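# Sand the dark guide coat off the board

## Task

Remove the thin dark guide coat from the entire board by sanding, leaving at most a few small specks, without cutting down through the primer underneath (doing so counts as failure), and then move the sander away from the board.

## Robot and tools

Robot: a single arm carrying a random-orbit sander. The pad is 127 mm wide and faces along the tool point's +z axis. The tool point (end_effector_position) sits where the tool axis meets the disc face. A flat block juts about 9 cm from the last joint's axis toward the sander's -y side and rotates with it, so watch its clearance.

Frames: the scene frame has its origin on the table top under the arm base, +z up, and +y to the left when facing along +x. State lines report the tool point position (metres) and end_effector_quat_wxyz, plus linear (m/s) and angular (rad/s) velocity, all in this frame. The base may be tilted and the printed position can be slightly off, more so at long reach. force_n (N) and torque_nm (N m) come from the wrist sensor, expressed at the tool point in the tool's own axes; they read n/a until the first action. Pressing shows as negative force_n z; torque_nm x and y show which pad edge carries the load. Each axis has noise and a constant bias, usually under 5.5 N for force.

Tool execute_actions, argument actions: a list holding one action, one wait, or nothing. An empty list ({"actions": []}) commands nothing and returns the state with pictures. An action is {"rows": [[7 numbers], ...], "steps": n}: 1 to 15 rows, steps 1 to 15 (default 15, minimum 3 for an action), each step 1/30 s. One row is used per step; the last row repeats if rows run out. A wait is {"steps": n} with n up to 300, counted from the previous result, so reply time is included. Optional pictures (true/false) adds camera images. A rejected call sends nothing.

Row layout (single arm, one row of 7 numbers, each in -1 to 1): dx, dy, dz, rx, ry, rz, run. The first six are an offset of the tool point's target, expressed in the tool point's own axes, measured from its pose in the latest result that showed it (before any such result in the scene, and for the second or later call in one reply, from where the robot is when the action begins). Every row is an offset from that same reference, not from the previous row. Scale: 1.0 = 0.6 m for dx, dy, dz and 180 degrees for rx, ry, rz, which together form one rotation vector. All-zero offsets are not a pause: they pull the arm back to the reference pose. run: above 0.01 switches the sander on, anything else off.

Sander behaviour: it keeps its last setting between actions and while you are replying, and grinds wherever the pad is pressed, faster with more pressure and longer dwell. Finish actions with run 0 when you want it stopped. After switching off, the pad spins down for a second or two and still cuts. The foam pad yields only a fraction of a millimetre and there is no force control, so a tilted pad cuts on one edge; keep it flat to the board and keep contact light to avoid burning through the primer.

Tool move: target is one 7-number row as above (same offset frame and scale); speed is the path's top speed in m/s, 0.002 to 0.5 (default 0.25), with rotation capped at twice that in rad/s. The path is straight and lasts 0.5 to 10 s (longer ones stop early). It starts once the arm is still (or after 3 s), ignores obstacles, and the run value is sent at the start. The arm may lag, drift and overshoot speed, especially near full stretch. The result adds a move: line: done (at rest near target), or off_target, moving, held, fault, plus limits (paced = the pose was clipped; held = a check blocked some steps, after which motion may jump fast) and the distance to target. Faster contact hits harder; aiming past the surface presses harder, and because the arm is stiff, even a small overshoot into the board can fault.

Tool wait: seconds 0 to 10; lets the scene run with no new command. Tool zoom_image: camera (cam_head_left, cam_head_right, cam_high, cam_low, cam_wrist) and region [x0, y0, x1, y1] in pixels from the top-left, at most 504 by 504. Tool finished_scene: scene = current scene number; ends and grades it, irreversible, and reveals the next task. Replying with no tool call ends everything.

Control details: commands are smoothed with about 0.17 s delay. Each step the commanded pose is clipped to within 100 mm and 16 degrees of the measured pose; damped IK favours position over orientation. The elbow cannot fully straighten. Results are taken 3 steps before an action ends; those steps run during your reply. A result with nothing pending shows a Hand target line. A pose unreachable line or HELD marks steps the clearance check altered or blocked (a mount under the base counts as arm). The simulation continues while you think.

Faults: a joint torque at its limit (shoulder pan 297, shoulder lift 297, elbow 135, wrists 48.6 N m) or any external force of 150 N stops the arm for 10 s and drops the rest of the call. Motors heat under load: MOTOR HOT from 70 °C, and at 85 °C an OVER-TEMPERATURE FAULT brakes the arm for possibly minutes. Avoid slams, hard pushes and hitting things; move smoothly with little effort, and lift clear of the board at the end.

Each tool is called as name(argument=value, ...), one argument or row to a line, values as JSON.

## Session

I'll start by looking at the scene.

execute_actions(
  actions=[],
)

Scene clock: 0.00 s of 5400.00 s.
end_effector_position=(+0.6462, -0.0182, +0.5023) force_n=(+1.1, -0.1, -3.2) torque_nm=(+0.13, -0.16, -0.18) end_effector_quat_wxyz=(+0.007, +0.720, +0.693, -0.004) end_effector_velocity=(-0.000, -0.000, -0.000) end_effector_angular_velocity=(-0.002, +0.001, +0.000)
Joint positions: [-0.272 -1.671  1.82  -1.721 -1.572 -1.842]
Joint velocities: [ 0.     0.     0.    -0.    -0.002 -0.   ]
Hand target: +0.646, -0.018, +0.502; +0.007, +0.720, +0.693, -0.004

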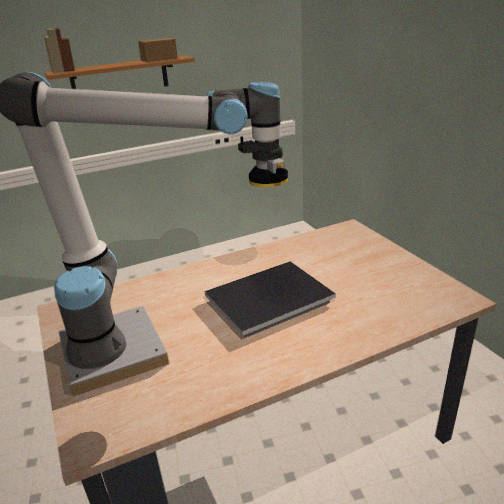

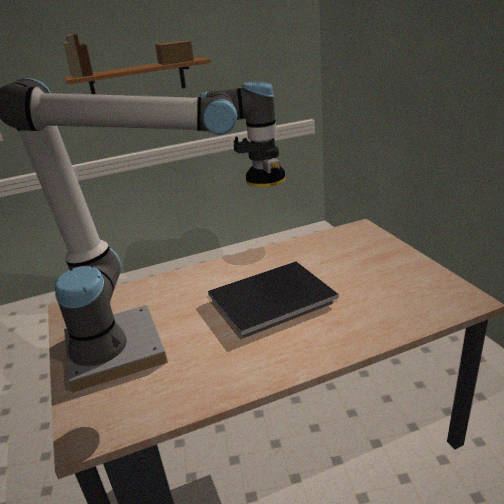

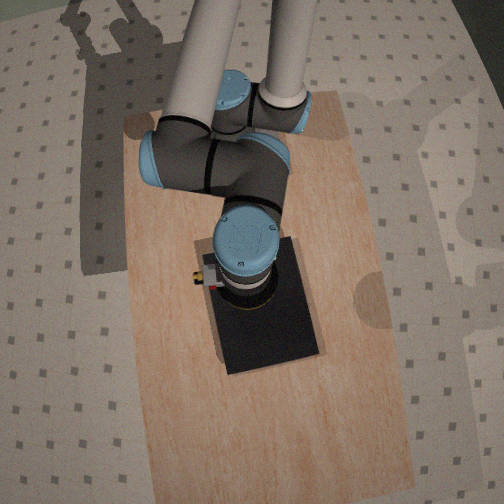

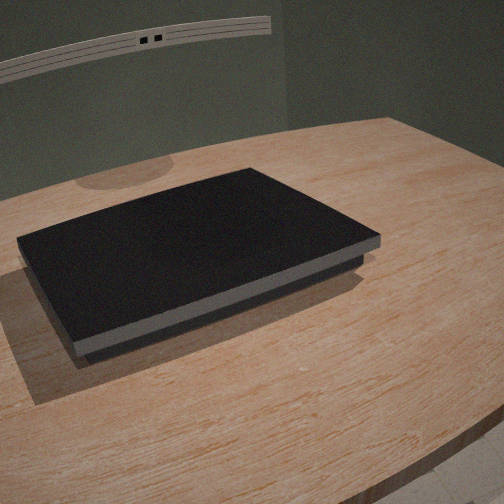

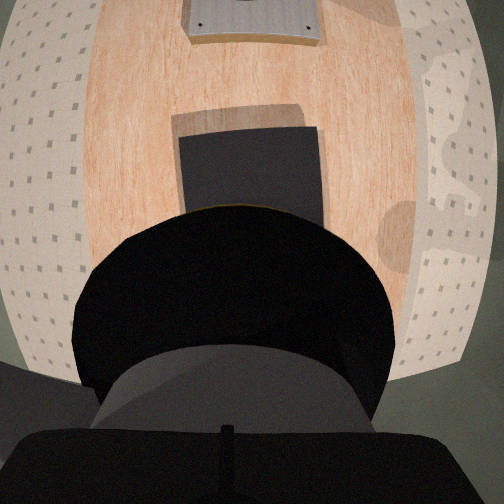

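zoom_image(
  camera="cam_head_left",
  region=[190, 250, 350, 350],
)

zoom_image(
  camera="cam_head_right",
  region=[190, 250, 350, 350],
)

zoom_image(
  camera="cam_high",
  region=[180, 220, 340, 390],
)

Region (190, 250, 350, 350) of cam_head_left's 504x504 image, scaled by 3.150, with more detail than that image has; it fills the top 315 rows of this view, and the rest is white.

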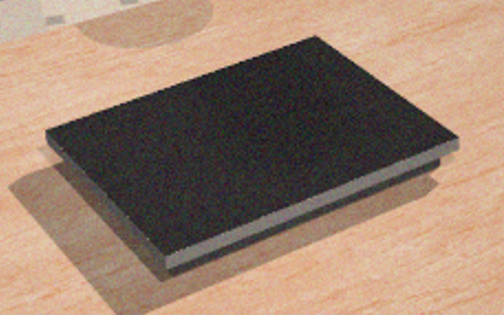

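Region (190, 250, 350, 350) of cam_head_right's 504x504 image, scaled by 3.150, with more detail than that image has; it fills the top 315 rows of this view, and the rest is white.

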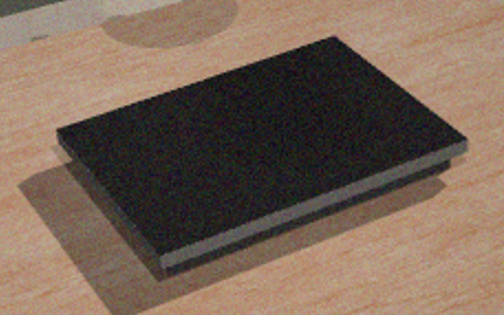

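Region (180, 220, 340, 390) of cam_high's 504x504 image, scaled by 2.965, with more detail than that image has; it fills the left 474 columns of this view, and the rest is white.

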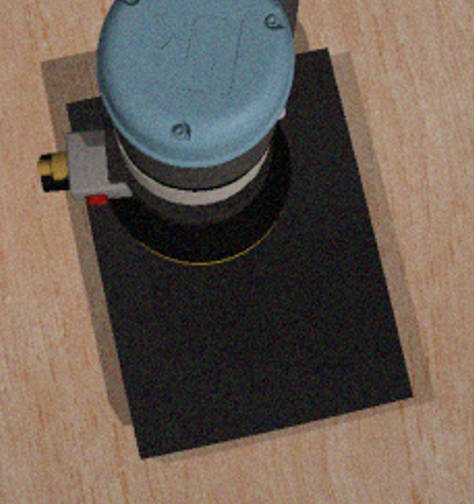

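move(
  target=[0.045, 0.005, 0.70, 0, 0, -0.037, 0],
  speed=0.3,
)

Scene clock: 3.40 s of 5400.00 s.
end_effector_position=(+0.6517, +0.0027, +0.0822) force_n=(-1.2, +0.2, +3.0) torque_nm=(+0.18, +0.03, +0.12) end_effector_quat_wxyz=(+0.006, +0.679, +0.734, -0.005) end_effector_velocity=(+0.001, +0.001, -0.002) end_effector_angular_velocity=(+0.002, -0.001, +0.001)
Joint positions: [-0.229 -1.251  2.237 -2.558 -1.572 -1.915]
Joint velocities: [ 0.     0.005  0.    -0.006  0.002 -0.   ]
Hand target: +0.652, +0.003, +0.082; +0.006, +0.679, +0.734, -0.005
Off the commanded pose: 0.001 m, 0 deg.
Kept back: nothing.
move: done
camera_calibration (this result's frames):
cam_wrist: T_world_to_cam=[[-0.0954858, 0.99499, 0.0296282, 0.0508352], [0.966908, 0.0856348, 0.240322, -0.606437], [0.236581, 0.0515951, -0.970241, 0.0368329], [0, 0, 0, 1]] pos_world=[0.582509, -0.000548846, 0.179971]

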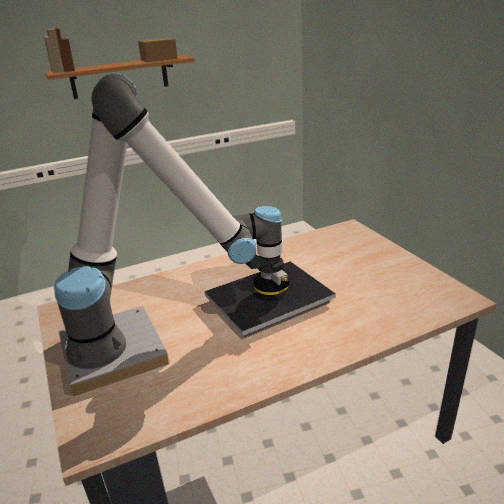

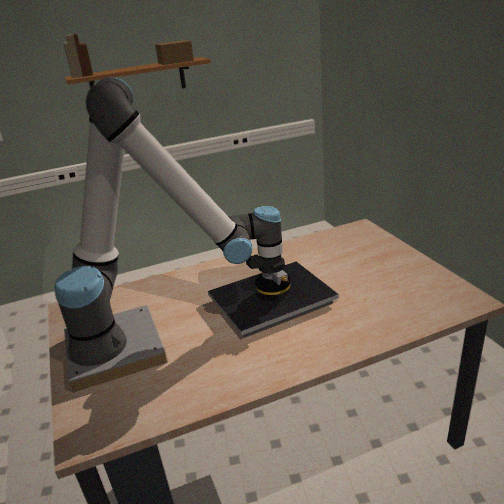

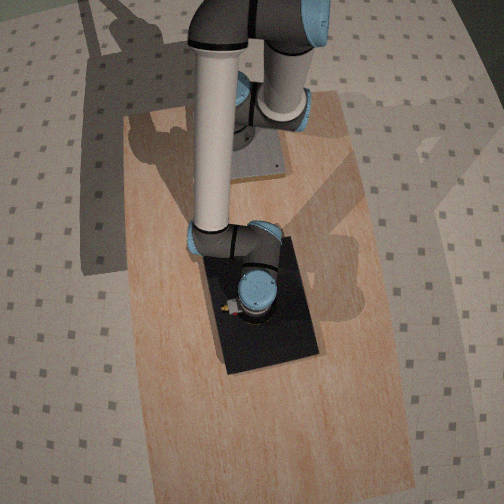

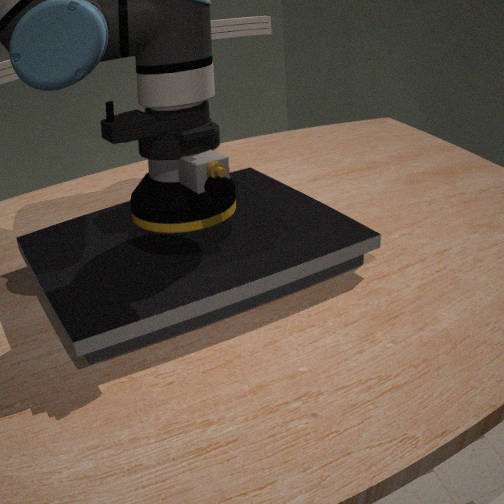

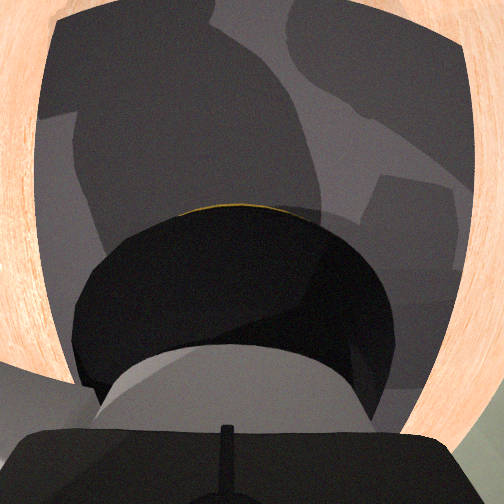

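zoom_image(
  camera="cam_wrist",
  region=[20, 0, 120, 100],
)

zoom_image(
  camera="cam_wrist",
  region=[404, 0, 504, 100],
)

Region (20, 0, 120, 100) of cam_wrist's 504x504 image, scaled by 5.040, with more detail than that image has.

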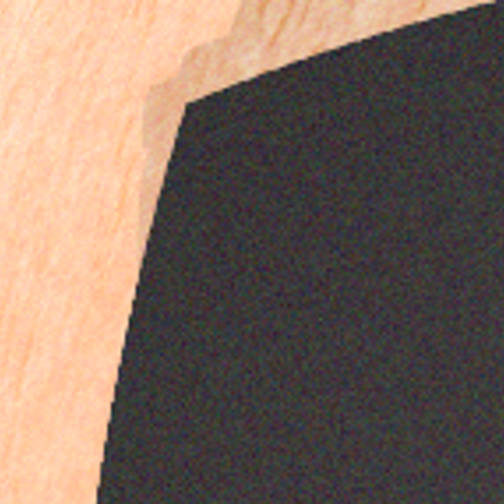

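Region (404, 0, 504, 100) of cam_wrist's 504x504 image, scaled by 5.040, with more detail than that image has.

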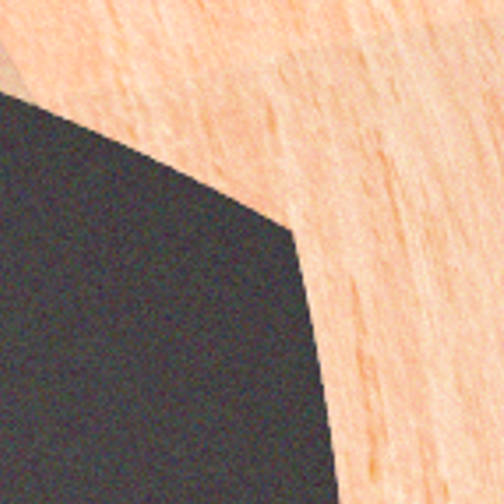

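move(
  target=[0.029, -0.003, 0.05, 0.0003, 0.005, 0, 0],
  speed=0.1,
)

Scene clock: 4.97 s of 5400.00 s.
end_effector_position=(+0.6487, +0.0194, +0.0522) force_n=(+4.3, +4.3, -1.9) torque_nm=(+0.71, -0.60, -0.05) end_effector_quat_wxyz=(+0.000, +0.679, +0.734, +0.000) end_effector_velocity=(+0.000, +0.001, -0.002) end_effector_angular_velocity=(+0.000, -0.001, -0.000)
Joint positions: [-0.21  -1.202  2.251 -2.615 -1.558 -1.896]
Joint velocities: [ 0.001  0.004  0.001 -0.006  0.001  0.002]
Hand target: +0.649, +0.020, +0.052; +0.000, +0.679, +0.734, +0.000
Off the commanded pose: 0.000 m, 0 deg.
Kept back: nothing.
move: done
camera_calibration (this result's frames):
cam_wrist: T_world_to_cam=[[-0.095437, 0.994408, 0.0452151, 0.0340438], [0.967419, 0.0819547, 0.239549, -0.597942], [0.234504, 0.0666037, -0.969831, 0.0086329], [0, 0, 0, 1]] pos_world=[0.579686, 0.0145758, 0.15007]

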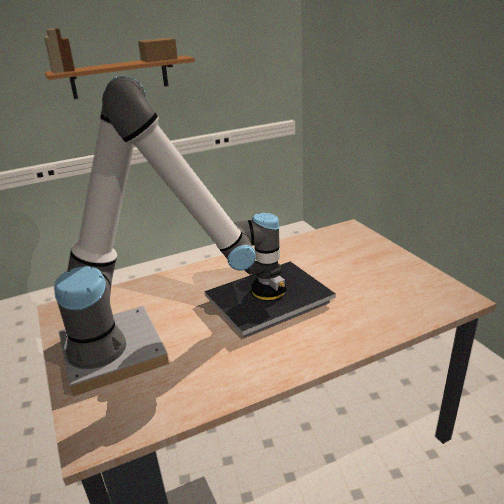

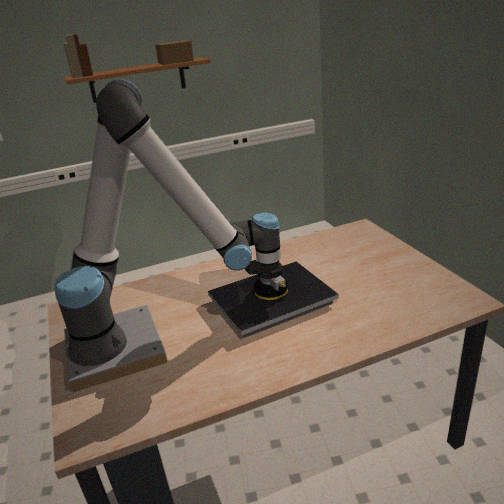

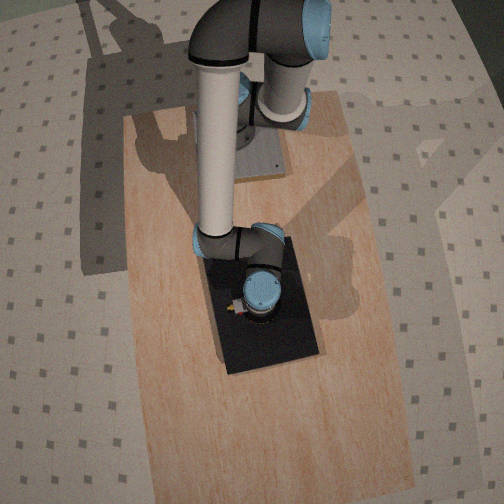

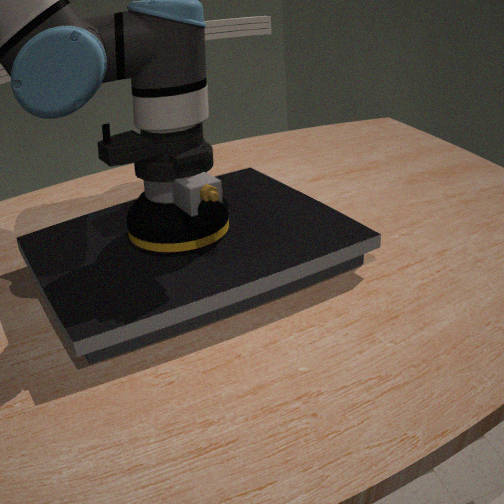

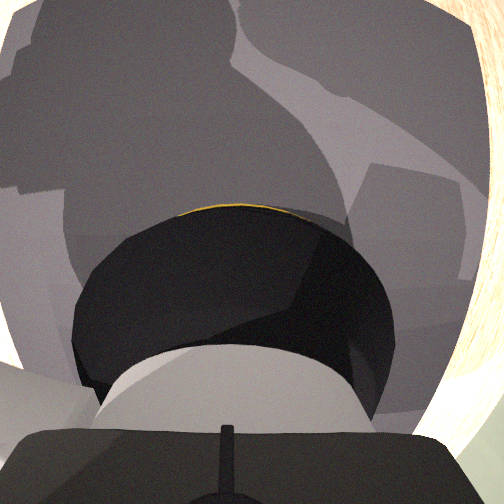

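execute_actions(
  actions=[
    {"rows": [[0,0,0.0005,0,0,0,0],[0,0,0.001,0,0,0,0],[0,0,0.0015,0,0,0,0],[0,0,0.002,0,0,0,0],[0,0,0.0025,0,0,0,0],[0,0,0.003,0,0,0,0],[0,0,0.0035,0,0,0,0],[0,0,0.004,0,0,0,0],[0,0,0.0045,0,0,0,0],[0,0,0.005,0,0,0,0]], "steps": 15},
  ],
)

Scene clock: 5.53 s of 5400.00 s.
end_effector_position=(+0.6487, +0.0194, +0.0499) force_n=(+0.7, +5.3, +1.3) torque_nm=(+0.96, -0.08, -0.09) end_effector_quat_wxyz=(+0.000, +0.679, +0.734, +0.000) end_effector_velocity=(-0.000, -0.000, -0.006) end_effector_angular_velocity=(+0.002, +0.002, -0.000)
Joint positions: [-0.21  -1.198  2.252 -2.62  -1.558 -1.896]
Joint velocities: [-0.     0.011  0.002 -0.01   0.001 -0.   ]
Steps of this call (steps 1 to 5: nothing new was sent; steps 6 to 17: the first 12 steps of this action). Readings (end_effector_position | what the end effector reports):
6: (+0.6487, +0.0195, +0.0520) | force_n=(+2.7, -3.6, -3.1) torque_nm=(-0.34, -0.37, -0.19)
7: (+0.6487, +0.0195, +0.0520) | force_n=(-2.5, -2.0, -2.6) torque_nm=(-0.16, +0.48, -0.03)
9: (+0.6487, +0.0195, +0.0518) | force_n=(-0.2, +3.1, -3.2) torque_nm=(+0.45, +0.11, +0.16)
13: (+0.6487, +0.0195, +0.0509) | force_n=(-4.3, -3.2, +0.2) torque_nm=(-0.39, +0.46, +0.08)
17: the state above

execute_actions(
  actions=[
    {"rows": [[0,0,0.0015,0,0,0,0],[0,0,0.002,0,0,0,0],[0,0,0.0025,0,0,0,0],[0,0,0.003,0,0,0,0],[0,0,0.0035,0,0,0,0],[0,0,0.004,0,0,0,0]], "steps": 15},
  ],
)

Scene clock: 6.07 s of 5400.00 s.
end_effector_position=(+0.6487, +0.0194, +0.0477) force_n=(+4.1, -0.8, +2.4) torque_nm=(+0.00, -0.47, -0.05) end_effector_quat_wxyz=(+0.000, +0.679, +0.734, +0.000) end_effector_velocity=(+0.000, +0.001, -0.002) end_effector_angular_velocity=(+0.002, +0.000, -0.000)
Joint positions: [-0.21  -1.194  2.252 -2.624 -1.558 -1.896]
Joint velocities: [ 0.     0.003  0.    -0.003  0.002  0.   ]
Off your previous action's commanded pose: 0.000 m, 0 deg at its last step (step 3 of this call).
Steps of this call (steps 1 to 3: the last 3 steps of your previous action; step 4: nothing new was sent; steps 5 to 16: the first 12 steps of this action). Readings (end_effector_position | what the end effector reports):
5: (+0.6487, +0.0194, +0.0494) | force_n=(-1.0, +1.3, +0.7) torque_nm=(+0.32, +0.11, -0.08)
6: (+0.6487, +0.0194, +0.0493) | force_n=(-2.7, -2.3, +0.0) torque_nm=(-0.34, +0.25, -0.09)
8: (+0.6487, +0.0194, +0.0490) | force_n=(+2.6, -1.3, -1.9) torque_nm=(-0.12, -0.35, -0.06)
12: (+0.6487, +0.0194, +0.0482) | force_n=(+3.5, -0.6, +1.1) torque_nm=(+0.04, -0.28, -0.05)
16: the state above

execute_actions(
  actions=[
    {"rows": [[0,0,0.0008,0,0,0,0],[0,0,0.0012,0,0,0,0],[0,0,0.0016,0,0,0,0]], "steps": 12},
  ],
)

Scene clock: 6.47 s of 5400.00 s.
end_effector_position=(+0.6487, +0.0194, +0.0469) force_n=(+2.4, +0.7, -1.9) torque_nm=(+0.23, -0.48, -0.12) end_effector_quat_wxyz=(+0.000, +0.679, +0.734, +0.000) end_effector_velocity=(+0.000, -0.000, -0.001) end_effector_angular_velocity=(-0.002, -0.002, -0.000)
Joint positions: [-0.21  -1.192  2.252 -2.626 -1.558 -1.896]
Joint velocities: [ 0.     0.002  0.    -0.004 -0.001  0.   ]
Off your previous action's commanded pose: 0.000 m, 0 deg at its last step (step 3 of this call).
Steps of this call (steps 1 to 3: the last 3 steps of your previous action; steps 4 to 12: the first 9 steps of this action). Readings (end_effector_position | what the end effector reports):
4: (+0.6487, +0.0194, +0.0476) | force_n=(-2.4, +1.8, -1.1) torque_nm=(+0.31, +0.43, -0.09)
5: (+0.6487, +0.0194, +0.0475) | force_n=(+0.4, -4.4, -2.7) torque_nm=(-0.28, -0.10, -0.03)
7: (+0.6487, +0.0194, +0.0473) | force_n=(-3.2, +1.5, +0.2) torque_nm=(+0.47, +0.43, -0.17)
11: (+0.6487, +0.0194, +0.0469) | force_n=(+2.6, +1.1, -3.1) torque_nm=(+0.17, -0.19, -0.10)
12: the state above

execute_actions(
  actions=[
    {"rows": [[0,0,0.0008,0,0,0,0],[0,0,0.0012,0,0,0,0],[0,0,0.0015,0,0,0,0]], "steps": 12},
  ],
)

Scene clock: 6.87 s of 5400.00 s.
end_effector_position=(+0.6487, +0.0194, +0.0461) force_n=(+0.9, -4.6, +1.0) torque_nm=(-0.46, -0.08, +0.13) end_effector_quat_wxyz=(+0.000, +0.679, +0.734, +0.000) end_effector_velocity=(-0.000, -0.000, -0.001) end_effector_angular_velocity=(-0.001, +0.000, +0.000)
Joint positions: [-0.21  -1.191  2.253 -2.628 -1.558 -1.896]
Joint velocities: [-0.     0.002  0.    -0.002 -0.001 -0.   ]
Off your previous action's commanded pose: 0.000 m, 0 deg at its last step (step 3 of this call).
Steps of this call (steps 1 to 3: the last 3 steps of your previous action; steps 4 to 12: the first 9 steps of this action). Readings (end_effector_position | what the end effector reports):
4: (+0.6487, +0.0194, +0.0468) | force_n=(-2.4, +0.6, -0.8) torque_nm=(+0.28, +0.27, -0.01)
5: (+0.6487, +0.0194, +0.0467) | force_n=(-3.3, +1.4, +0.2) torque_nm=(+0.24, +0.58, -0.13)
7: (+0.6487, +0.0194, +0.0465) | force_n=(-2.0, +0.5, -5.8) torque_nm=(+0.19, +0.36, +0.03)
11: (+0.6487, +0.0194, +0.0461) | force_n=(-0.8, +0.0, +0.0) torque_nm=(+0.02, +0.28, +0.05)
12: the state above

execute_actions(
  actions=[
    {"rows": [[0,0,0.0006,0,0,0,0],[0,0,0.001,0,0,0,0],[0,0,0.0013,0,0,0,0]], "steps": 12},
  ],
)

Scene clock: 7.27 s of 5400.00 s.
end_effector_position=(+0.6487, +0.0194, +0.0454) force_n=(-2.9, -1.3, +1.3) torque_nm=(-0.06, +0.50, -0.08) end_effector_quat_wxyz=(+0.000, +0.679, +0.734, +0.000) end_effector_velocity=(+0.000, +0.000, -0.001) end_effector_angular_velocity=(+0.001, -0.001, -0.000)
Joint positions: [-0.21  -1.19   2.253 -2.629 -1.558 -1.896]
Joint velocities: [-0.     0.002  0.    -0.003  0.002  0.   ]
Off your previous action's commanded pose: 0.000 m, 0 deg at its last step (step 3 of this call).
Steps of this call (steps 1 to 3: the last 3 steps of your previous action; steps 4 to 12: the first 9 steps of this action). Readings (end_effector_position | what the end effector reports):
4: (+0.6487, +0.0194, +0.0460) | force_n=(-0.7, -3.0, +0.7) torque_nm=(-0.27, +0.30, -0.20)
5: (+0.6487, +0.0194, +0.0460) | force_n=(+4.5, +3.6, +2.6) torque_nm=(+0.65, -0.57, -0.01)
7: (+0.6487, +0.0194, +0.0457) | force_n=(+1.8, +0.3, -1.7) torque_nm=(+0.13, -0.20, -0.03)
11: (+0.6487, +0.0194, +0.0455) | force_n=(+0.0, +2.0, +3.7) torque_nm=(+0.27, +0.04, -0.11)
12: the state above

execute_actions(
  actions=[
    {"rows": [[0,0,0.0006,0,0,0,0],[0,0,0.001,0,0,0,0],[0,0,0.0012,0,0,0,0]], "steps": 12},
  ],
)

Scene clock: 7.67 s of 5400.00 s.
end_effector_position=(+0.6487, +0.0194, +0.0448) force_n=(+0.1, +2.0, +1.4) torque_nm=(+0.35, -0.11, -0.05) end_effector_quat_wxyz=(+0.000, +0.679, +0.734, +0.000) end_effector_velocity=(+0.000, +0.000, -0.001) end_effector_angular_velocity=(+0.000, -0.001, +0.000)
Joint positions: [-0.21  -1.188  2.253 -2.63  -1.558 -1.896]
Joint velocities: [ 0.     0.001  0.    -0.002  0.001 -0.   ]
Off your previous action's commanded pose: 0.000 m, 0 deg at its last step (step 3 of this call).
Steps of this call (steps 1 to 3: the last 3 steps of your previous action; steps 4 to 12: the first 9 steps of this action). Readings (end_effector_position | what the end effector reports):
4: (+0.6487, +0.0194, +0.0453) | force_n=(+1.2, -3.3, -3.9) torque_nm=(-0.33, -0.28, -0.06)
5: (+0.6487, +0.0194, +0.0453) | force_n=(+3.5, -0.8, -2.0) torque_nm=(-0.07, -0.51, -0.02)
7: (+0.6487, +0.0194, +0.0451) | force_n=(-1.1, +3.0, -1.2) torque_nm=(+0.63, +0.28, -0.06)
11: (+0.6487, +0.0194, +0.0448) | force_n=(-2.0, +0.1, -3.0) torque_nm=(+0.15, +0.23, +0.01)
12: the state above

execute_actions(
  actions=[
    {"rows": [[0,0,0.0006,0,0,0,0],[0,0,0.001,0,0,0,0],[0,0,0.0012,0,0,0,0]], "steps": 12},
  ],
)

Scene clock: 8.13 s of 5400.00 s.
end_effector_position=(+0.6487, +0.0194, +0.0442) force_n=(-0.8, -3.6, -1.0) torque_nm=(-0.26, +0.07, +0.21) end_effector_quat_wxyz=(+0.000, +0.679, +0.734, +0.000) end_effector_velocity=(+0.000, -0.000, -0.001) end_effector_angular_velocity=(+0.000, -0.001, -0.000)
Joint positions: [-0.21  -1.187  2.253 -2.632 -1.558 -1.896]
Joint velocities: [-0.     0.002  0.    -0.003  0.001  0.   ]
Off your previous action's commanded pose: 0.000 m, 0 deg at its last step (step 3 of this call).
Steps of this call (steps 1 to 3: the last 3 steps of your previous action; steps 4 to 5: nothing new was sent; steps 6 to 14: the first 9 steps of this action). Readings (end_effector_position | what the end effector reports):
6: (+0.6487, +0.0194, +0.0447) | force_n=(+4.6, -1.9, -1.0) torque_nm=(-0.23, -0.68, +0.06)
7: (+0.6487, +0.0194, +0.0447) | force_n=(+0.8, -1.4, -4.1) torque_nm=(+0.17, -0.04, -0.14)
9: (+0.6487, +0.0194, +0.0445) | force_n=(-0.7, +2.9, -4.5) torque_nm=(+0.64, +0.20, -0.20)
13: (+0.6487, +0.0194, +0.0442) | force_n=(+2.9, +1.2, -3.8) torque_nm=(+0.25, -0.43, -0.06)
14: the state above

execute_actions(
  actions=[
    {"rows": [[0,0,0.0006,0,0,0,0],[0,0,0.001,0,0,0,0],[0,0,0.0012,0,0,0,0]], "steps": 12},
  ],
)

Scene clock: 8.53 s of 5400.00 s.
end_effector_position=(+0.6488, +0.0194, +0.0436) force_n=(-2.6, -5.1, -26.5) torque_nm=(+0.37, +0.53, -0.09) end_effector_quat_wxyz=(+0.000, +0.679, +0.734, +0.000) end_effector_velocity=(+0.000, +0.000, -0.001) end_effector_angular_velocity=(+0.002, -0.000, +0.000)
Joint positions: [-0.21  -1.186  2.253 -2.633 -1.558 -1.896]
Joint velocities: [ 0.     0.002  0.    -0.002  0.002  0.   ]
Off your previous action's commanded pose: 0.000 m, 0 deg at its last step (step 3 of this call).
Steps of this call (steps 1 to 3: the last 3 steps of your previous action; steps 4 to 12: the first 9 steps of this action). Readings (end_effector_position | what the end effector reports):
4: (+0.6487, +0.0194, +0.0441) | force_n=(-3.4, -0.6, -4.0) torque_nm=(+0.32, +0.50, +0.07)
5: (+0.6487, +0.0194, +0.0441) | force_n=(-1.0, -6.4, -13.2) torque_nm=(-0.50, +0.00, -0.09)
7: (+0.6488, +0.0194, +0.0439) | force_n=(-0.4, -3.8, -15.2) torque_nm=(+0.01, +0.03, -0.20)
11: (+0.6488, +0.0194, +0.0436) | force_n=(+5.6, -4.7, -27.7) torque_nm=(+0.55, -0.51, +0.02)
12: the state above

execute_actions(
  actions=[
    {"steps": 15},
  ],
)

Scene clock: 9.03 s of 5400.00 s.
end_effector_position=(+0.6487, +0.0194, +0.0435) force_n=(-1.0, -4.8, -30.5) torque_nm=(+0.57, +0.36, -0.18) end_effector_quat_wxyz=(+0.000, +0.679, +0.734, +0.000) end_effector_velocity=(-0.000, -0.000, -0.000) end_effector_angular_velocity=(-0.001, +0.000, +0.000)
Joint positions: [-0.21  -1.186  2.253 -2.633 -1.558 -1.896]
Joint velocities: [-0.     0.     0.    -0.    -0.001 -0.   ]
Hand target: +0.649, +0.019, +0.043; +0.000, +0.679, +0.734, +0.000
Off the commanded pose: 0.000 m, 0 deg.
Kept back: nothing.
Steps of this call (steps 1 to 3: the last 3 steps of your previous action; steps 4 to 15: nothing new was sent). Readings (end_effector_position | what the end effector reports):
1: (+0.6488, +0.0194, +0.0436) | force_n=(+1.4, -10.0, -30.2) torque_nm=(-0.10, -0.15, -0.29)
2: (+0.6488, +0.0194, +0.0436) | force_n=(-2.0, -14.0, -30.1) torque_nm=(-0.78, +0.48, +0.05)
4: (+0.6488, +0.0194, +0.0435) | force_n=(+1.9, -4.2, -29.8) torque_nm=(+0.36, +0.05, -0.17)
8: (+0.6488, +0.0194, +0.0435) | force_n=(+1.7, -3.0, -32.9) torque_nm=(+0.55, +0.07, -0.08)
15: the state above

execute_actions(
  actions=[
    {"steps": 9},
  ],
)

execute_actions(
  actions=[
    {"steps": 9},
  ],
)

execute_actions(
  actions=[
    {"steps": 9},
  ],
)

Scene clock: 9.67 s of 5400.00 s.
end_effector_position=(+0.6487, +0.0194, +0.0435) force_n=(-1.5, -9.2, -32.8) torque_nm=(-0.08, +0.37, +0.11) end_effector_quat_wxyz=(+0.000, +0.679, +0.734, +0.000) end_effector_velocity=(+0.000, +0.000, -0.000) end_effector_angular_velocity=(+0.001, -0.001, -0.000)
Joint positions: [-0.21  -1.186  2.253 -2.633 -1.558 -1.896]
Joint velocities: [-0.     0.     0.    -0.001  0.001  0.   ]
Hand target: +0.649, +0.019, +0.043; +0.000, +0.679, +0.734, +0.000
Off the commanded pose: 0.000 m, 0 deg.
Kept back: nothing.
Steps of this call (steps 1 to 19: nothing new was sent). Readings (end_effector_position | what the end effector reports):
1: (+0.6487, +0.0194, +0.0435) | force_n=(+4.5, -6.7, -30.9) torque_nm=(+0.22, -0.27, +0.01)
2: (+0.6487, +0.0194, +0.0435) | force_n=(+4.2, -10.2, -28.8) torque_nm=(-0.29, -0.19, -0.17)
4: (+0.6487, +0.0194, +0.0435) | force_n=(+0.2, -6.5, -32.7) torque_nm=(+0.14, +0.15, -0.06)
8: (+0.6487, +0.0194, +0.0435) | force_n=(+2.3, -6.4, -30.7) torque_nm=(+0.01, -0.18, +0.12)
19: the state above

Scene clock: 9.97 s of 5400.00 s.
end_effector_position=(+0.6487, +0.0194, +0.0435) force_n=(+0.7, -8.9, -35.9) torque_nm=(-0.23, +0.07, +0.08) end_effector_quat_wxyz=(+0.000, +0.679, +0.734, +0.000) end_effector_velocity=(+0.000, -0.000, +0.000) end_effector_angular_velocity=(-0.001, -0.001, +0.000)
Joint positions: [-0.21  -1.186  2.253 -2.633 -1.558 -1.896]
Joint velocities: [ 0.     0.     0.    -0.001 -0.001 -0.   ]
Hand target: +0.649, +0.019, +0.043; +0.000, +0.679, +0.734, +0.000
Off the commanded pose: 0.000 m, 0 deg.
Kept back: nothing.
Steps of this call (steps 1 to 9: nothing new was sent). Readings (end_effector_position | what the end effector reports):
1: (+0.6487, +0.0194, +0.0435) | force_n=(+2.5, -10.3, -34.4) torque_nm=(-0.37, -0.10, -0.29)
2: (+0.6487, +0.0194, +0.0435) | force_n=(-1.3, -12.3, -40.4) torque_nm=(-0.66, +0.15, -0.15)
4: (+0.6487, +0.0194, +0.0435) | force_n=(-2.5, -8.6, -31.6) torque_nm=(+0.01, +0.55, +0.22)
8: (+0.6487, +0.0194, +0.0435) | force_n=(-4.5, -3.1, -31.1) torque_nm=(+0.64, +0.83, -0.02)
9: the state above

Scene clock: 10.27 s of 5400.00 s.
end_effector_position=(+0.6487, +0.0194, +0.0435) force_n=(-0.8, -4.4, -33.5) torque_nm=(+0.35, +0.26, +0.02) end_effector_quat_wxyz=(+0.000, +0.679, +0.734, +0.000) end_effector_velocity=(-0.000, +0.000, -0.000) end_effector_angular_velocity=(+0.002, +0.001, +0.000)
Joint positions: [-0.21  -1.186  2.253 -2.633 -1.558 -1.896]
Joint velocities: [-0.     0.     0.     0.001  0.002 -0.   ]
Hand target: +0.649, +0.019, +0.043; +0.000, +0.679, +0.734, +0.000
Off the commanded pose: 0.000 m, 0 deg.
Kept back: nothing.
Steps of this call (steps 1 to 9: nothing new was sent). Readings (end_effector_position | what the end effector reports):
1: (+0.6487, +0.0194, +0.0435) | force_n=(-3.0, -8.5, -32.4) torque_nm=(+0.02, +0.71, -0.08)
2: (+0.6487, +0.0194, +0.0435) | force_n=(+2.7, -11.0, -33.6) torque_nm=(-0.54, -0.07, -0.08)
4: (+0.6487, +0.0194, +0.0435) | force_n=(+0.7, -4.3, -34.5) torque_nm=(+0.43, -0.07, -0.08)
8: (+0.6487, +0.0194, +0.0435) | force_n=(+2.5, -8.5, -34.0) torque_nm=(-0.10, -0.26, -0.17)
9: the state above

execute_actions(
  actions=[
    {"rows": [[0,0,0,0,0,0,1]], "steps": 15},
  ],
)

move(
  target=[0.13, 0.21, -0.012, 0, 0, 0, 0],
  speed=0.25,
)

Scene clock: 11.17 s of 5400.00 s.
end_effector_position=(+0.6487, +0.0194, +0.0434) force_n=(+1.0, +4.0, -28.5) torque_nm=(-0.19, -0.41, -0.09) end_effector_quat_wxyz=(+0.000, +0.679, +0.734, +0.000) end_effector_velocity=(-0.000, -0.000, -0.000) end_effector_angular_velocity=(-0.000, +0.001, -0.000)
Joint positions: [-0.21  -1.186  2.253 -2.633 -1.558 -1.896]
Joint velocities: [ 0.     0.     0.     0.    -0.001  0.   ]
Steps of this call (steps 1 to 15: nothing new was sent; steps 16 to 27: the first 12 steps of this action). Readings (end_effector_position | what the end effector reports):
16: (+0.6487, +0.0195, +0.0434) | force_n=(+1.2, +19.7, -30.8) torque_nm=(+0.77, -1.52, -0.63)
17: (+0.6487, +0.0194, +0.0434) | force_n=(+25.5, +22.2, -31.9) torque_nm=(-0.16, -1.80, -0.60)
19: (+0.6487, +0.0194, +0.0434) | force_n=(-4.0, +0.8, -42.7) torque_nm=(+0.94, -0.22, -0.45)
23: (+0.6487, +0.0194, +0.0434) | force_n=(-7.9, -9.4, -28.4) torque_nm=(-1.55, +1.16, -0.11)
27: the state above

Scene clock: 12.63 s of 5400.00 s.
end_effector_position=(+0.7679, +0.1070, +0.0509) force_n=(-1.7, +1.3, +3.1) torque_nm=(+0.26, +0.17, -0.13) end_effector_quat_wxyz=(+0.000, +0.679, +0.734, +0.000) end_effector_velocity=(+0.002, +0.001, -0.000) end_effector_angular_velocity=(+0.000, +0.000, +0.000)
Joint positions: [-0.056 -1.065  2.002 -2.505 -1.557 -1.742]
Joint velocities: [ 0.002  0.003 -0.005  0.003  0.     0.002]
Hand target: +0.768, +0.107, +0.051; +0.000, +0.679, +0.734, +0.000
Off your previous action's commanded pose: 0.000 m, 0 deg at its last step (step 3 of this call).
Off the commanded pose: 0.000 m, 0 deg.
Kept back: nothing.
move: done
camera_calibration (this result's frames):
cam_wrist: T_world_to_cam=[[-0.0954786, 0.994396, 0.0453909, -0.0416393], [0.967353, 0.0819349, 0.239823, -0.720078], [0.23476, 0.0668069, -0.969755, -0.0266147], [0, 0, 0, 1]] pos_world=[0.698842, 0.102183, 0.148771]

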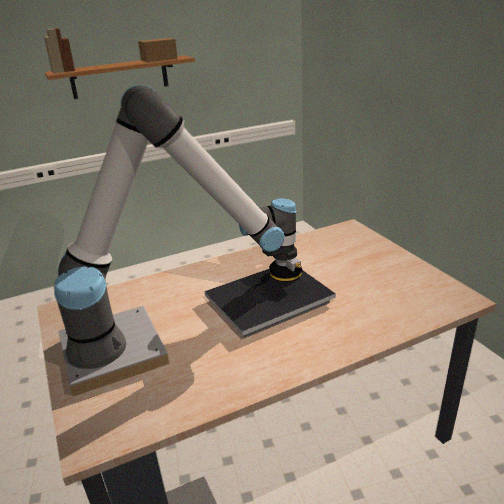

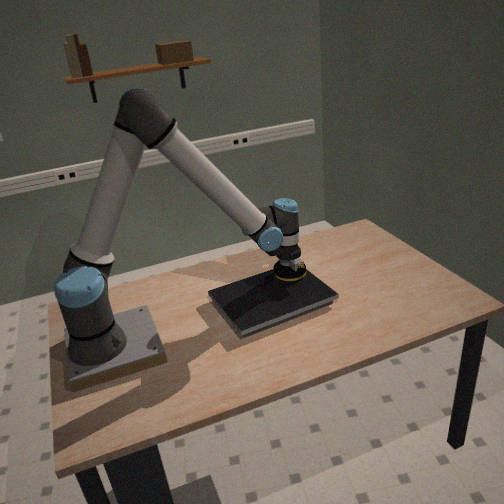

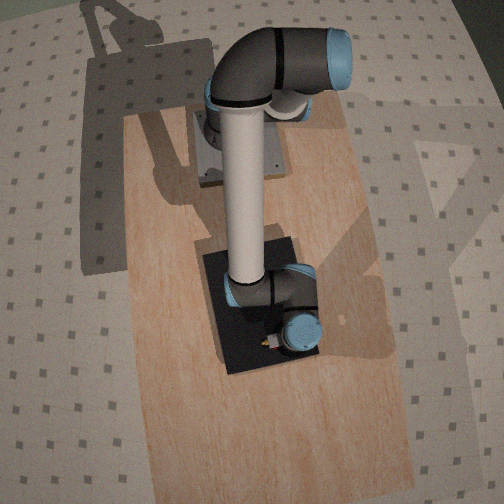

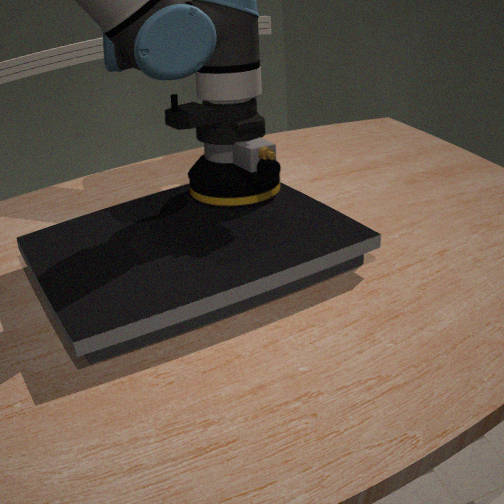

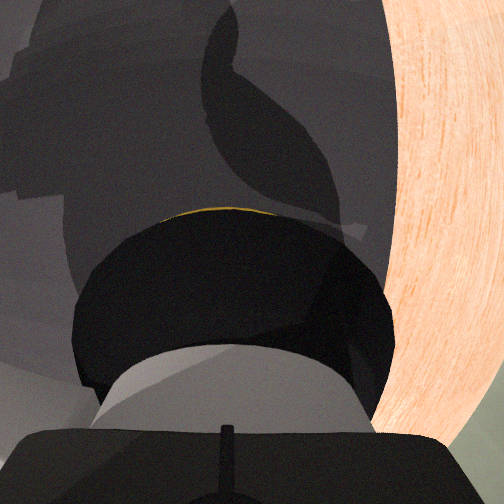

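zoom_image(
  camera="cam_low",
  region=[60, 180, 320, 330],
)

execute_actions(
  actions=[
    {"rows": [[0,0,0.002,0,0,0,0],[0,0,0.004,0,0,0,0],[0,0,0.006,0,0,0,0],[0,0,0.0075,0,0,0,0],[0,0,0.0085,0,0,0,0]], "steps": 15},
  ],
)

Region (60, 180, 320, 330) of cam_low's 504x504 image, scaled by 1.938, with more detail than that image has; it fills the top 291 rows of this view, and the rest is white.

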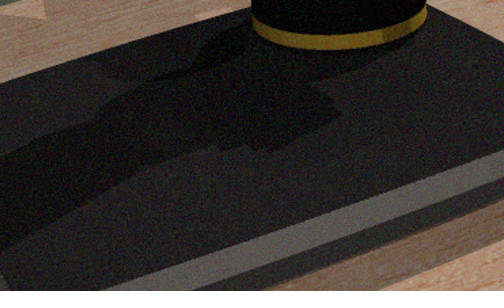

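Scene clock: 13.13 s of 5400.00 s.
end_effector_position=(+0.7679, +0.1071, +0.0463) force_n=(+0.8, -1.1, -1.6) torque_nm=(-0.16, -0.17, -0.04) end_effector_quat_wxyz=(+0.000, +0.679, +0.734, +0.000) end_effector_velocity=(-0.000, +0.000, -0.004) end_effector_angular_velocity=(+0.001, -0.000, -0.000)
Joint positions: [-0.056 -1.058  2.003 -2.513 -1.557 -1.741]
Joint velocities: [ 0.     0.005  0.002 -0.007  0.001  0.   ]
Steps of this call (steps 1 to 3: nothing new was sent; steps 4 to 15: the first 12 steps of this action). Readings (end_effector_position | what the end effector reports):
4: (+0.7681, +0.1071, +0.0509) | force_n=(-3.1, +3.2, +0.5) torque_nm=(+0.45, +0.51, -0.07)
5: (+0.7681, +0.1071, +0.0507) | force_n=(+0.9, -3.4, -0.6) torque_nm=(-0.27, +0.11, +0.05)
7: (+0.7682, +0.1071, +0.0498) | force_n=(+1.7, -0.7, +3.1) torque_nm=(+0.07, -0.19, -0.08)
11: (+0.7680, +0.1071, +0.0473) | force_n=(+0.1, +0.8, +0.6) torque_nm=(+0.18, +0.02, +0.01)
15: the state above

execute_actions(
  actions=[
    {"rows": [[0,0,0.0013,0,0,0,0],[0,0,0.0017,0,0,0,0],[0,0,0.0021,0,0,0,0],[0,0,0.0025,0,0,0,0]], "steps": 13},
  ],
)

Scene clock: 13.57 s of 5400.00 s.
end_effector_position=(+0.7679, +0.1070, +0.0449) force_n=(+0.0, +2.7, +2.1) torque_nm=(+0.26, +0.01, -0.08) end_effector_quat_wxyz=(+0.000, +0.679, +0.734, +0.000) end_effector_velocity=(+0.000, +0.000, -0.001) end_effector_angular_velocity=(+0.002, -0.000, -0.000)
Joint positions: [-0.056 -1.056  2.003 -2.515 -1.557 -1.741]
Joint velocities: [-0.     0.002  0.    -0.002  0.002 -0.   ]
Off your previous action's commanded pose: 0.000 m, 0 deg at its last step (step 3 of this call).
Steps of this call (steps 1 to 3: the last 3 steps of your previous action; steps 4 to 13: the first 10 steps of this action). Readings (end_effector_position | what the end effector reports):
4: (+0.7679, +0.1070, +0.0460) | force_n=(-3.8, +0.3, +4.3) torque_nm=(+0.02, +0.35, -0.11)
5: (+0.7679, +0.1070, +0.0459) | force_n=(-2.8, +2.1, -2.6) torque_nm=(+0.54, +0.27, -0.19)
7: (+0.7679, +0.1070, +0.0456) | force_n=(+0.5, -2.5, -3.3) torque_nm=(-0.21, +0.03, -0.11)
11: (+0.7679, +0.1070, +0.0451) | force_n=(-5.4, -1.2, -0.6) torque_nm=(-0.06, +0.63, -0.13)
13: the state above

execute_actions(
  actions=[
    {"rows": [[0,0,0.0006,0,0,0,0],[0,0,0.001,0,0,0,0],[0,0,0.0014,0,0,0,0],[0,0,0.0017,0,0,0,0]], "steps": 13},
  ],
)

Scene clock: 14.00 s of 5400.00 s.
end_effector_position=(+0.7680, +0.1070, +0.0441) force_n=(+4.4, -0.6, -20.3) torque_nm=(+0.43, -0.64, -0.02) end_effector_quat_wxyz=(+0.001, +0.679, +0.734, +0.000) end_effector_velocity=(-0.000, -0.000, -0.001) end_effector_angular_velocity=(-0.001, +0.001, +0.000)
Joint positions: [-0.056 -1.055  2.003 -2.517 -1.557 -1.741]
Joint velocities: [ 0.     0.002  0.    -0.001 -0.001  0.   ]
Off your previous action's commanded pose: 0.000 m, 0 deg at its last step (step 3 of this call).
Steps of this call (steps 1 to 3: the last 3 steps of your previous action; steps 4 to 13: the first 10 steps of this action). Readings (end_effector_position | what the end effector reports):
4: (+0.7679, +0.1070, +0.0448) | force_n=(-1.4, +1.2, -3.2) torque_nm=(+0.23, +0.11, -0.15)
5: (+0.7679, +0.1070, +0.0448) | force_n=(-6.5, -3.0, -3.1) torque_nm=(-0.29, +0.82, +0.07)
7: (+0.7680, +0.1070, +0.0446) | force_n=(+1.3, +2.6, -1.4) torque_nm=(+0.24, -0.09, -0.01)
11: (+0.7680, +0.1070, +0.0442) | force_n=(+0.2, -4.7, -14.0) torque_nm=(-0.10, +0.13, +0.07)
13: the state above

execute_actions(
  actions=[
    {"steps": 12},
  ],
)

execute_actions(
  actions=[
    {"steps": 9},
  ],
  pictures=true,
)

Scene clock: 14.40 s of 5400.00 s.
end_effector_position=(+0.7680, +0.1070, +0.0440) force_n=(-0.3, -4.7, -26.2) torque_nm=(+0.07, +0.06, +0.15) end_effector_quat_wxyz=(+0.000, +0.679, +0.734, +0.000) end_effector_velocity=(-0.000, +0.000, -0.000) end_effector_angular_velocity=(+0.000, +0.000, +0.000)
Joint positions: [-0.056 -1.054  2.003 -2.517 -1.557 -1.741]
Joint velocities: [ 0.  0.  0.  0.  0. -0.]
Hand target: +0.768, +0.107, +0.044; +0.000, +0.679, +0.734, +0.000
Off the commanded pose: 0.000 m, 0 deg.
Kept back: nothing.
Steps of this call (steps 1 to 3: the last 3 steps of your previous action; steps 4 to 12: nothing new was sent). Readings (end_effector_position | what the end effector reports):
1: (+0.7680, +0.1070, +0.0441) | force_n=(-0.3, -0.5, -21.3) torque_nm=(+0.55, +0.17, -0.32)
2: (+0.7680, +0.1070, +0.0441) | force_n=(+0.8, -2.8, -21.3) torque_nm=(+0.28, -0.08, -0.07)
4: (+0.7680, +0.1070, +0.0440) | force_n=(-0.8, -4.6, -21.6) torque_nm=(+0.07, +0.12, -0.01)
8: (+0.7680, +0.1070, +0.0440) | force_n=(-2.2, -4.3, -28.2) torque_nm=(+0.18, +0.26, -0.02)
12: the state above

Scene clock: 14.70 s of 5400.00 s.
end_effector_position=(+0.7680, +0.1070, +0.0439) force_n=(-0.8, -8.6, -27.7) torque_nm=(-0.55, -0.01, -0.08) end_effector_quat_wxyz=(+0.000, +0.679, +0.734, +0.000) end_effector_velocity=(-0.000, -0.000, -0.000) end_effector_angular_velocity=(-0.000, +0.000, +0.000)
Joint positions: [-0.056 -1.054  2.003 -2.517 -1.557 -1.741]
Joint velocities: [ 0.  0.  0.  0. -0. -0.]
Hand target: +0.768, +0.107, +0.044; +0.000, +0.679, +0.734, +0.000
Off the commanded pose: 0.000 m, 0 deg.
Kept back: nothing.
Steps of this call (steps 1 to 9: nothing new was sent). Readings (end_effector_position | what the end effector reports):
1: (+0.7680, +0.1070, +0.0440) | force_n=(-4.8, -1.9, -23.2) torque_nm=(+0.31, +0.75, -0.08)
2: (+0.7680, +0.1070, +0.0439) | force_n=(-1.7, -7.7, -28.7) torque_nm=(-0.48, +0.28, -0.02)
4: (+0.7680, +0.1070, +0.0439) | force_n=(-0.8, -9.1, -29.6) torque_nm=(-0.59, -0.08, -0.01)
8: (+0.7680, +0.1070, +0.0439) | force_n=(-2.5, -3.4, -26.6) torque_nm=(+0.10, +0.37, -0.04)
9: the state above
camera_calibration (this result's frames):
cam_wrist: T_world_to_cam=[[-0.0954704, 0.994398, 0.045363, -0.0413368], [0.967348, 0.081932, 0.239845, -0.71845], [0.234785, 0.0667799, -0.969751, -0.0334428], [0, 0, 0, 1]] pos_world=[0.698896, 0.102203, 0.14176]

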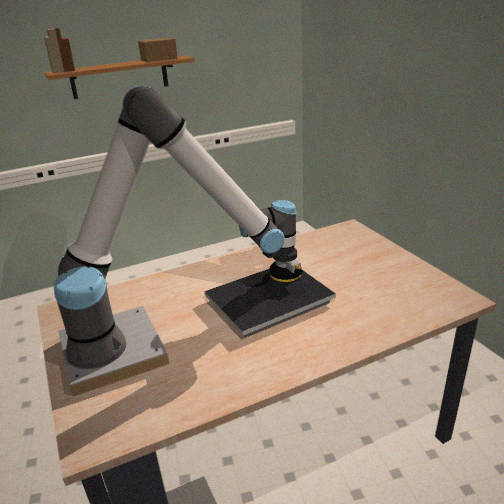

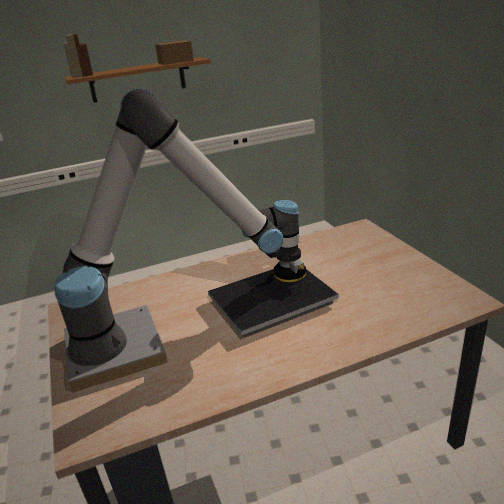

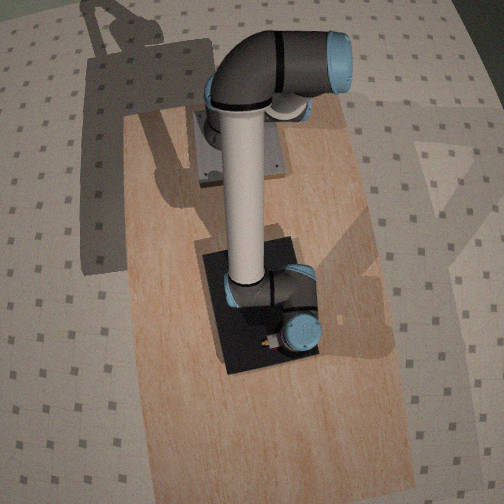

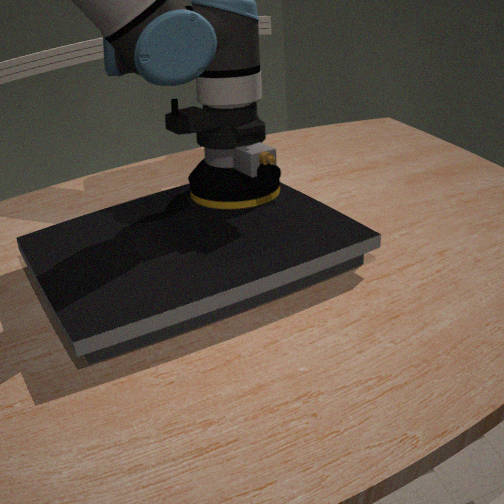

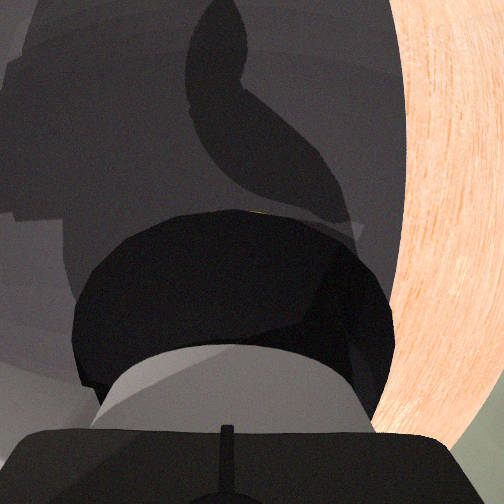

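execute_actions(
  actions=[
    {"rows": [[0,0,0.0003,0,0,0,1]], "steps": 15},
  ],
)

execute_actions(
  actions=[
    {"steps": 45},
  ],
)

move(
  target=[-0.26, 0, -0.004, 0, 0, 0, 0],
  speed=0.25,
)

Scene clock: 15.43 s of 5400.00 s.
end_effector_position=(+0.7680, +0.1070, +0.0438) force_n=(+0.7, -0.8, -26.3) torque_nm=(-0.70, +0.10, +0.02) end_effector_quat_wxyz=(+0.000, +0.679, +0.734, +0.000) end_effector_velocity=(+0.000, +0.000, -0.000) end_effector_angular_velocity=(+0.001, -0.001, +0.000)
Joint positions: [-0.056 -1.054  2.003 -2.517 -1.557 -1.741]
Joint velocities: [ 0.     0.    -0.    -0.001  0.001 -0.   ]
Steps of this call (steps 1 to 10: nothing new was sent; steps 11 to 22: the first 12 steps of this action). Readings (end_effector_position | what the end effector reports):
11: (+0.7680, +0.1071, +0.0439) | force_n=(-7.4, -3.2, -21.1) torque_nm=(+0.39, -0.36, -0.77)
12: (+0.7680, +0.1070, +0.0439) | force_n=(-25.2, +6.6, -37.5) torque_nm=(+0.92, +0.49, -0.57)
14: (+0.7680, +0.1070, +0.0439) | force_n=(-4.7, +2.1, -25.4) torque_nm=(+0.37, +0.90, -0.29)
18: (+0.7680, +0.1070, +0.0438) | force_n=(+0.2, -5.4, -39.1) torque_nm=(+0.23, -0.47, -0.40)
22: the state above

Scene clock: 16.93 s of 5400.00 s.
end_effector_position=(+0.7680, +0.1070, +0.0438) force_n=(-5.1, -1.8, -34.2) torque_nm=(+0.30, +0.62, -0.40) end_effector_quat_wxyz=(+0.000, +0.679, +0.734, +0.000) end_effector_velocity=(-0.000, +0.001, -0.000) end_effector_angular_velocity=(+0.002, +0.001, -0.000)
Joint positions: [-0.056 -1.054  2.003 -2.517 -1.557 -1.741]
Joint velocities: [-0.     0.    -0.     0.001  0.002 -0.   ]
Hand target: +0.768, +0.107, +0.044; +0.000, +0.679, +0.734, +0.000
Off the commanded pose: 0.000 m, 0 deg.
Kept back: nothing.
Steps of this call (steps 1 to 3: the last 3 steps of your previous action; steps 4 to 45: nothing new was sent). Readings (end_effector_position | what the end effector reports):
1: (+0.7680, +0.1070, +0.0438) | force_n=(-1.5, -0.1, -34.7) torque_nm=(+0.59, -0.21, -0.32)
2: (+0.7680, +0.1070, +0.0438) | force_n=(+1.4, -2.9, -27.4) torque_nm=(-0.99, -0.12, -0.05)
4: (+0.7680, +0.1071, +0.0438) | force_n=(+6.8, +3.0, -28.9) torque_nm=(-0.11, -1.18, +0.01)
8: (+0.7680, +0.1070, +0.0438) | force_n=(-5.6, -1.7, -32.5) torque_nm=(+0.28, +0.92, -0.09)
45: the state above

Scene clock: 18.43 s of 5400.00 s.
end_effector_position=(+0.7801, -0.0483, +0.0459) force_n=(+1.8, +1.2, +0.0) torque_nm=(+0.24, -0.36, +0.00) end_effector_quat_wxyz=(+0.000, +0.679, +0.734, +0.000) end_effector_velocity=(+0.000, -0.003, -0.000) end_effector_angular_velocity=(-0.000, +0.001, +0.000)
Joint positions: [-0.254 -1.047  1.989 -2.507 -1.558 -1.94 ]
Joint velocities: [-0.003  0.001 -0.001  0.001 -0.001 -0.003]
Hand target: +0.780, -0.049, +0.046; +0.000, +0.679, +0.734, +0.000
Off the commanded pose: 0.000 m, 0 deg.
Kept back: nothing.
move: done
camera_calibration (this result's frames):
cam_wrist: T_world_to_cam=[[-0.0954318, 0.994406, 0.0452753, 0.114136], [0.967432, 0.0819386, 0.239503, -0.718026], [0.234453, 0.0666569, -0.969839, -0.0237807], [0, 0, 0, 1]] pos_world=[0.711109, -0.0530779, 0.143738]

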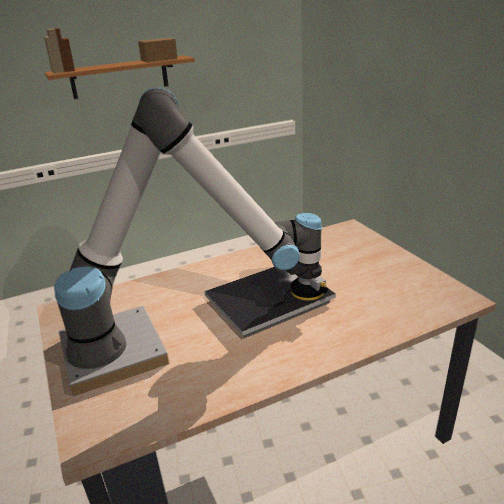

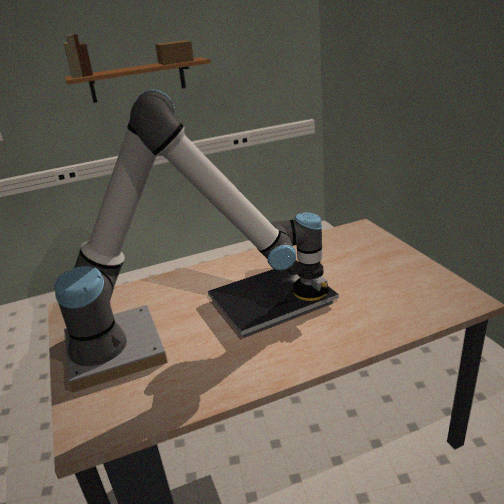

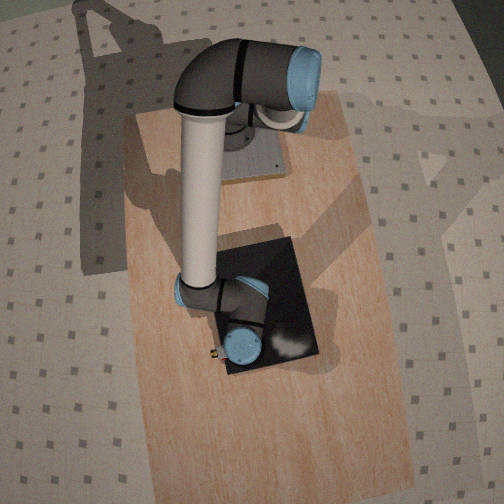

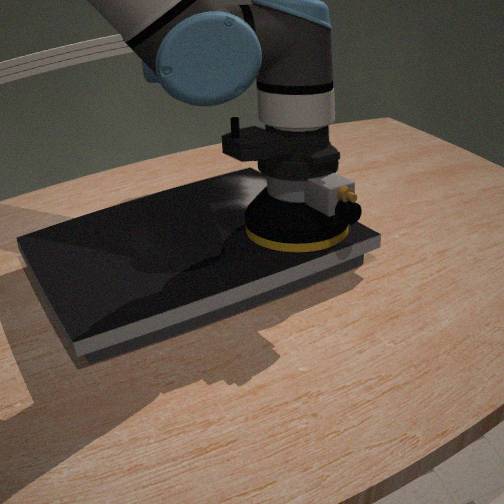

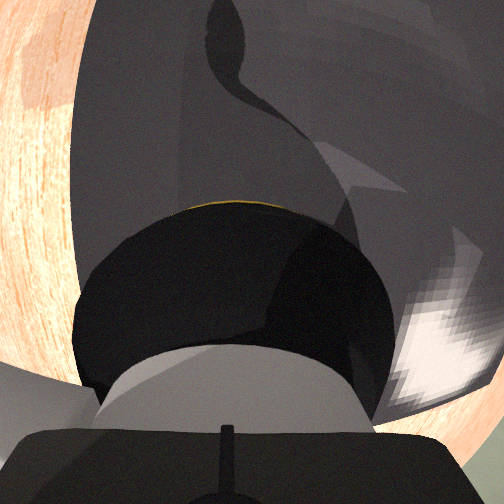

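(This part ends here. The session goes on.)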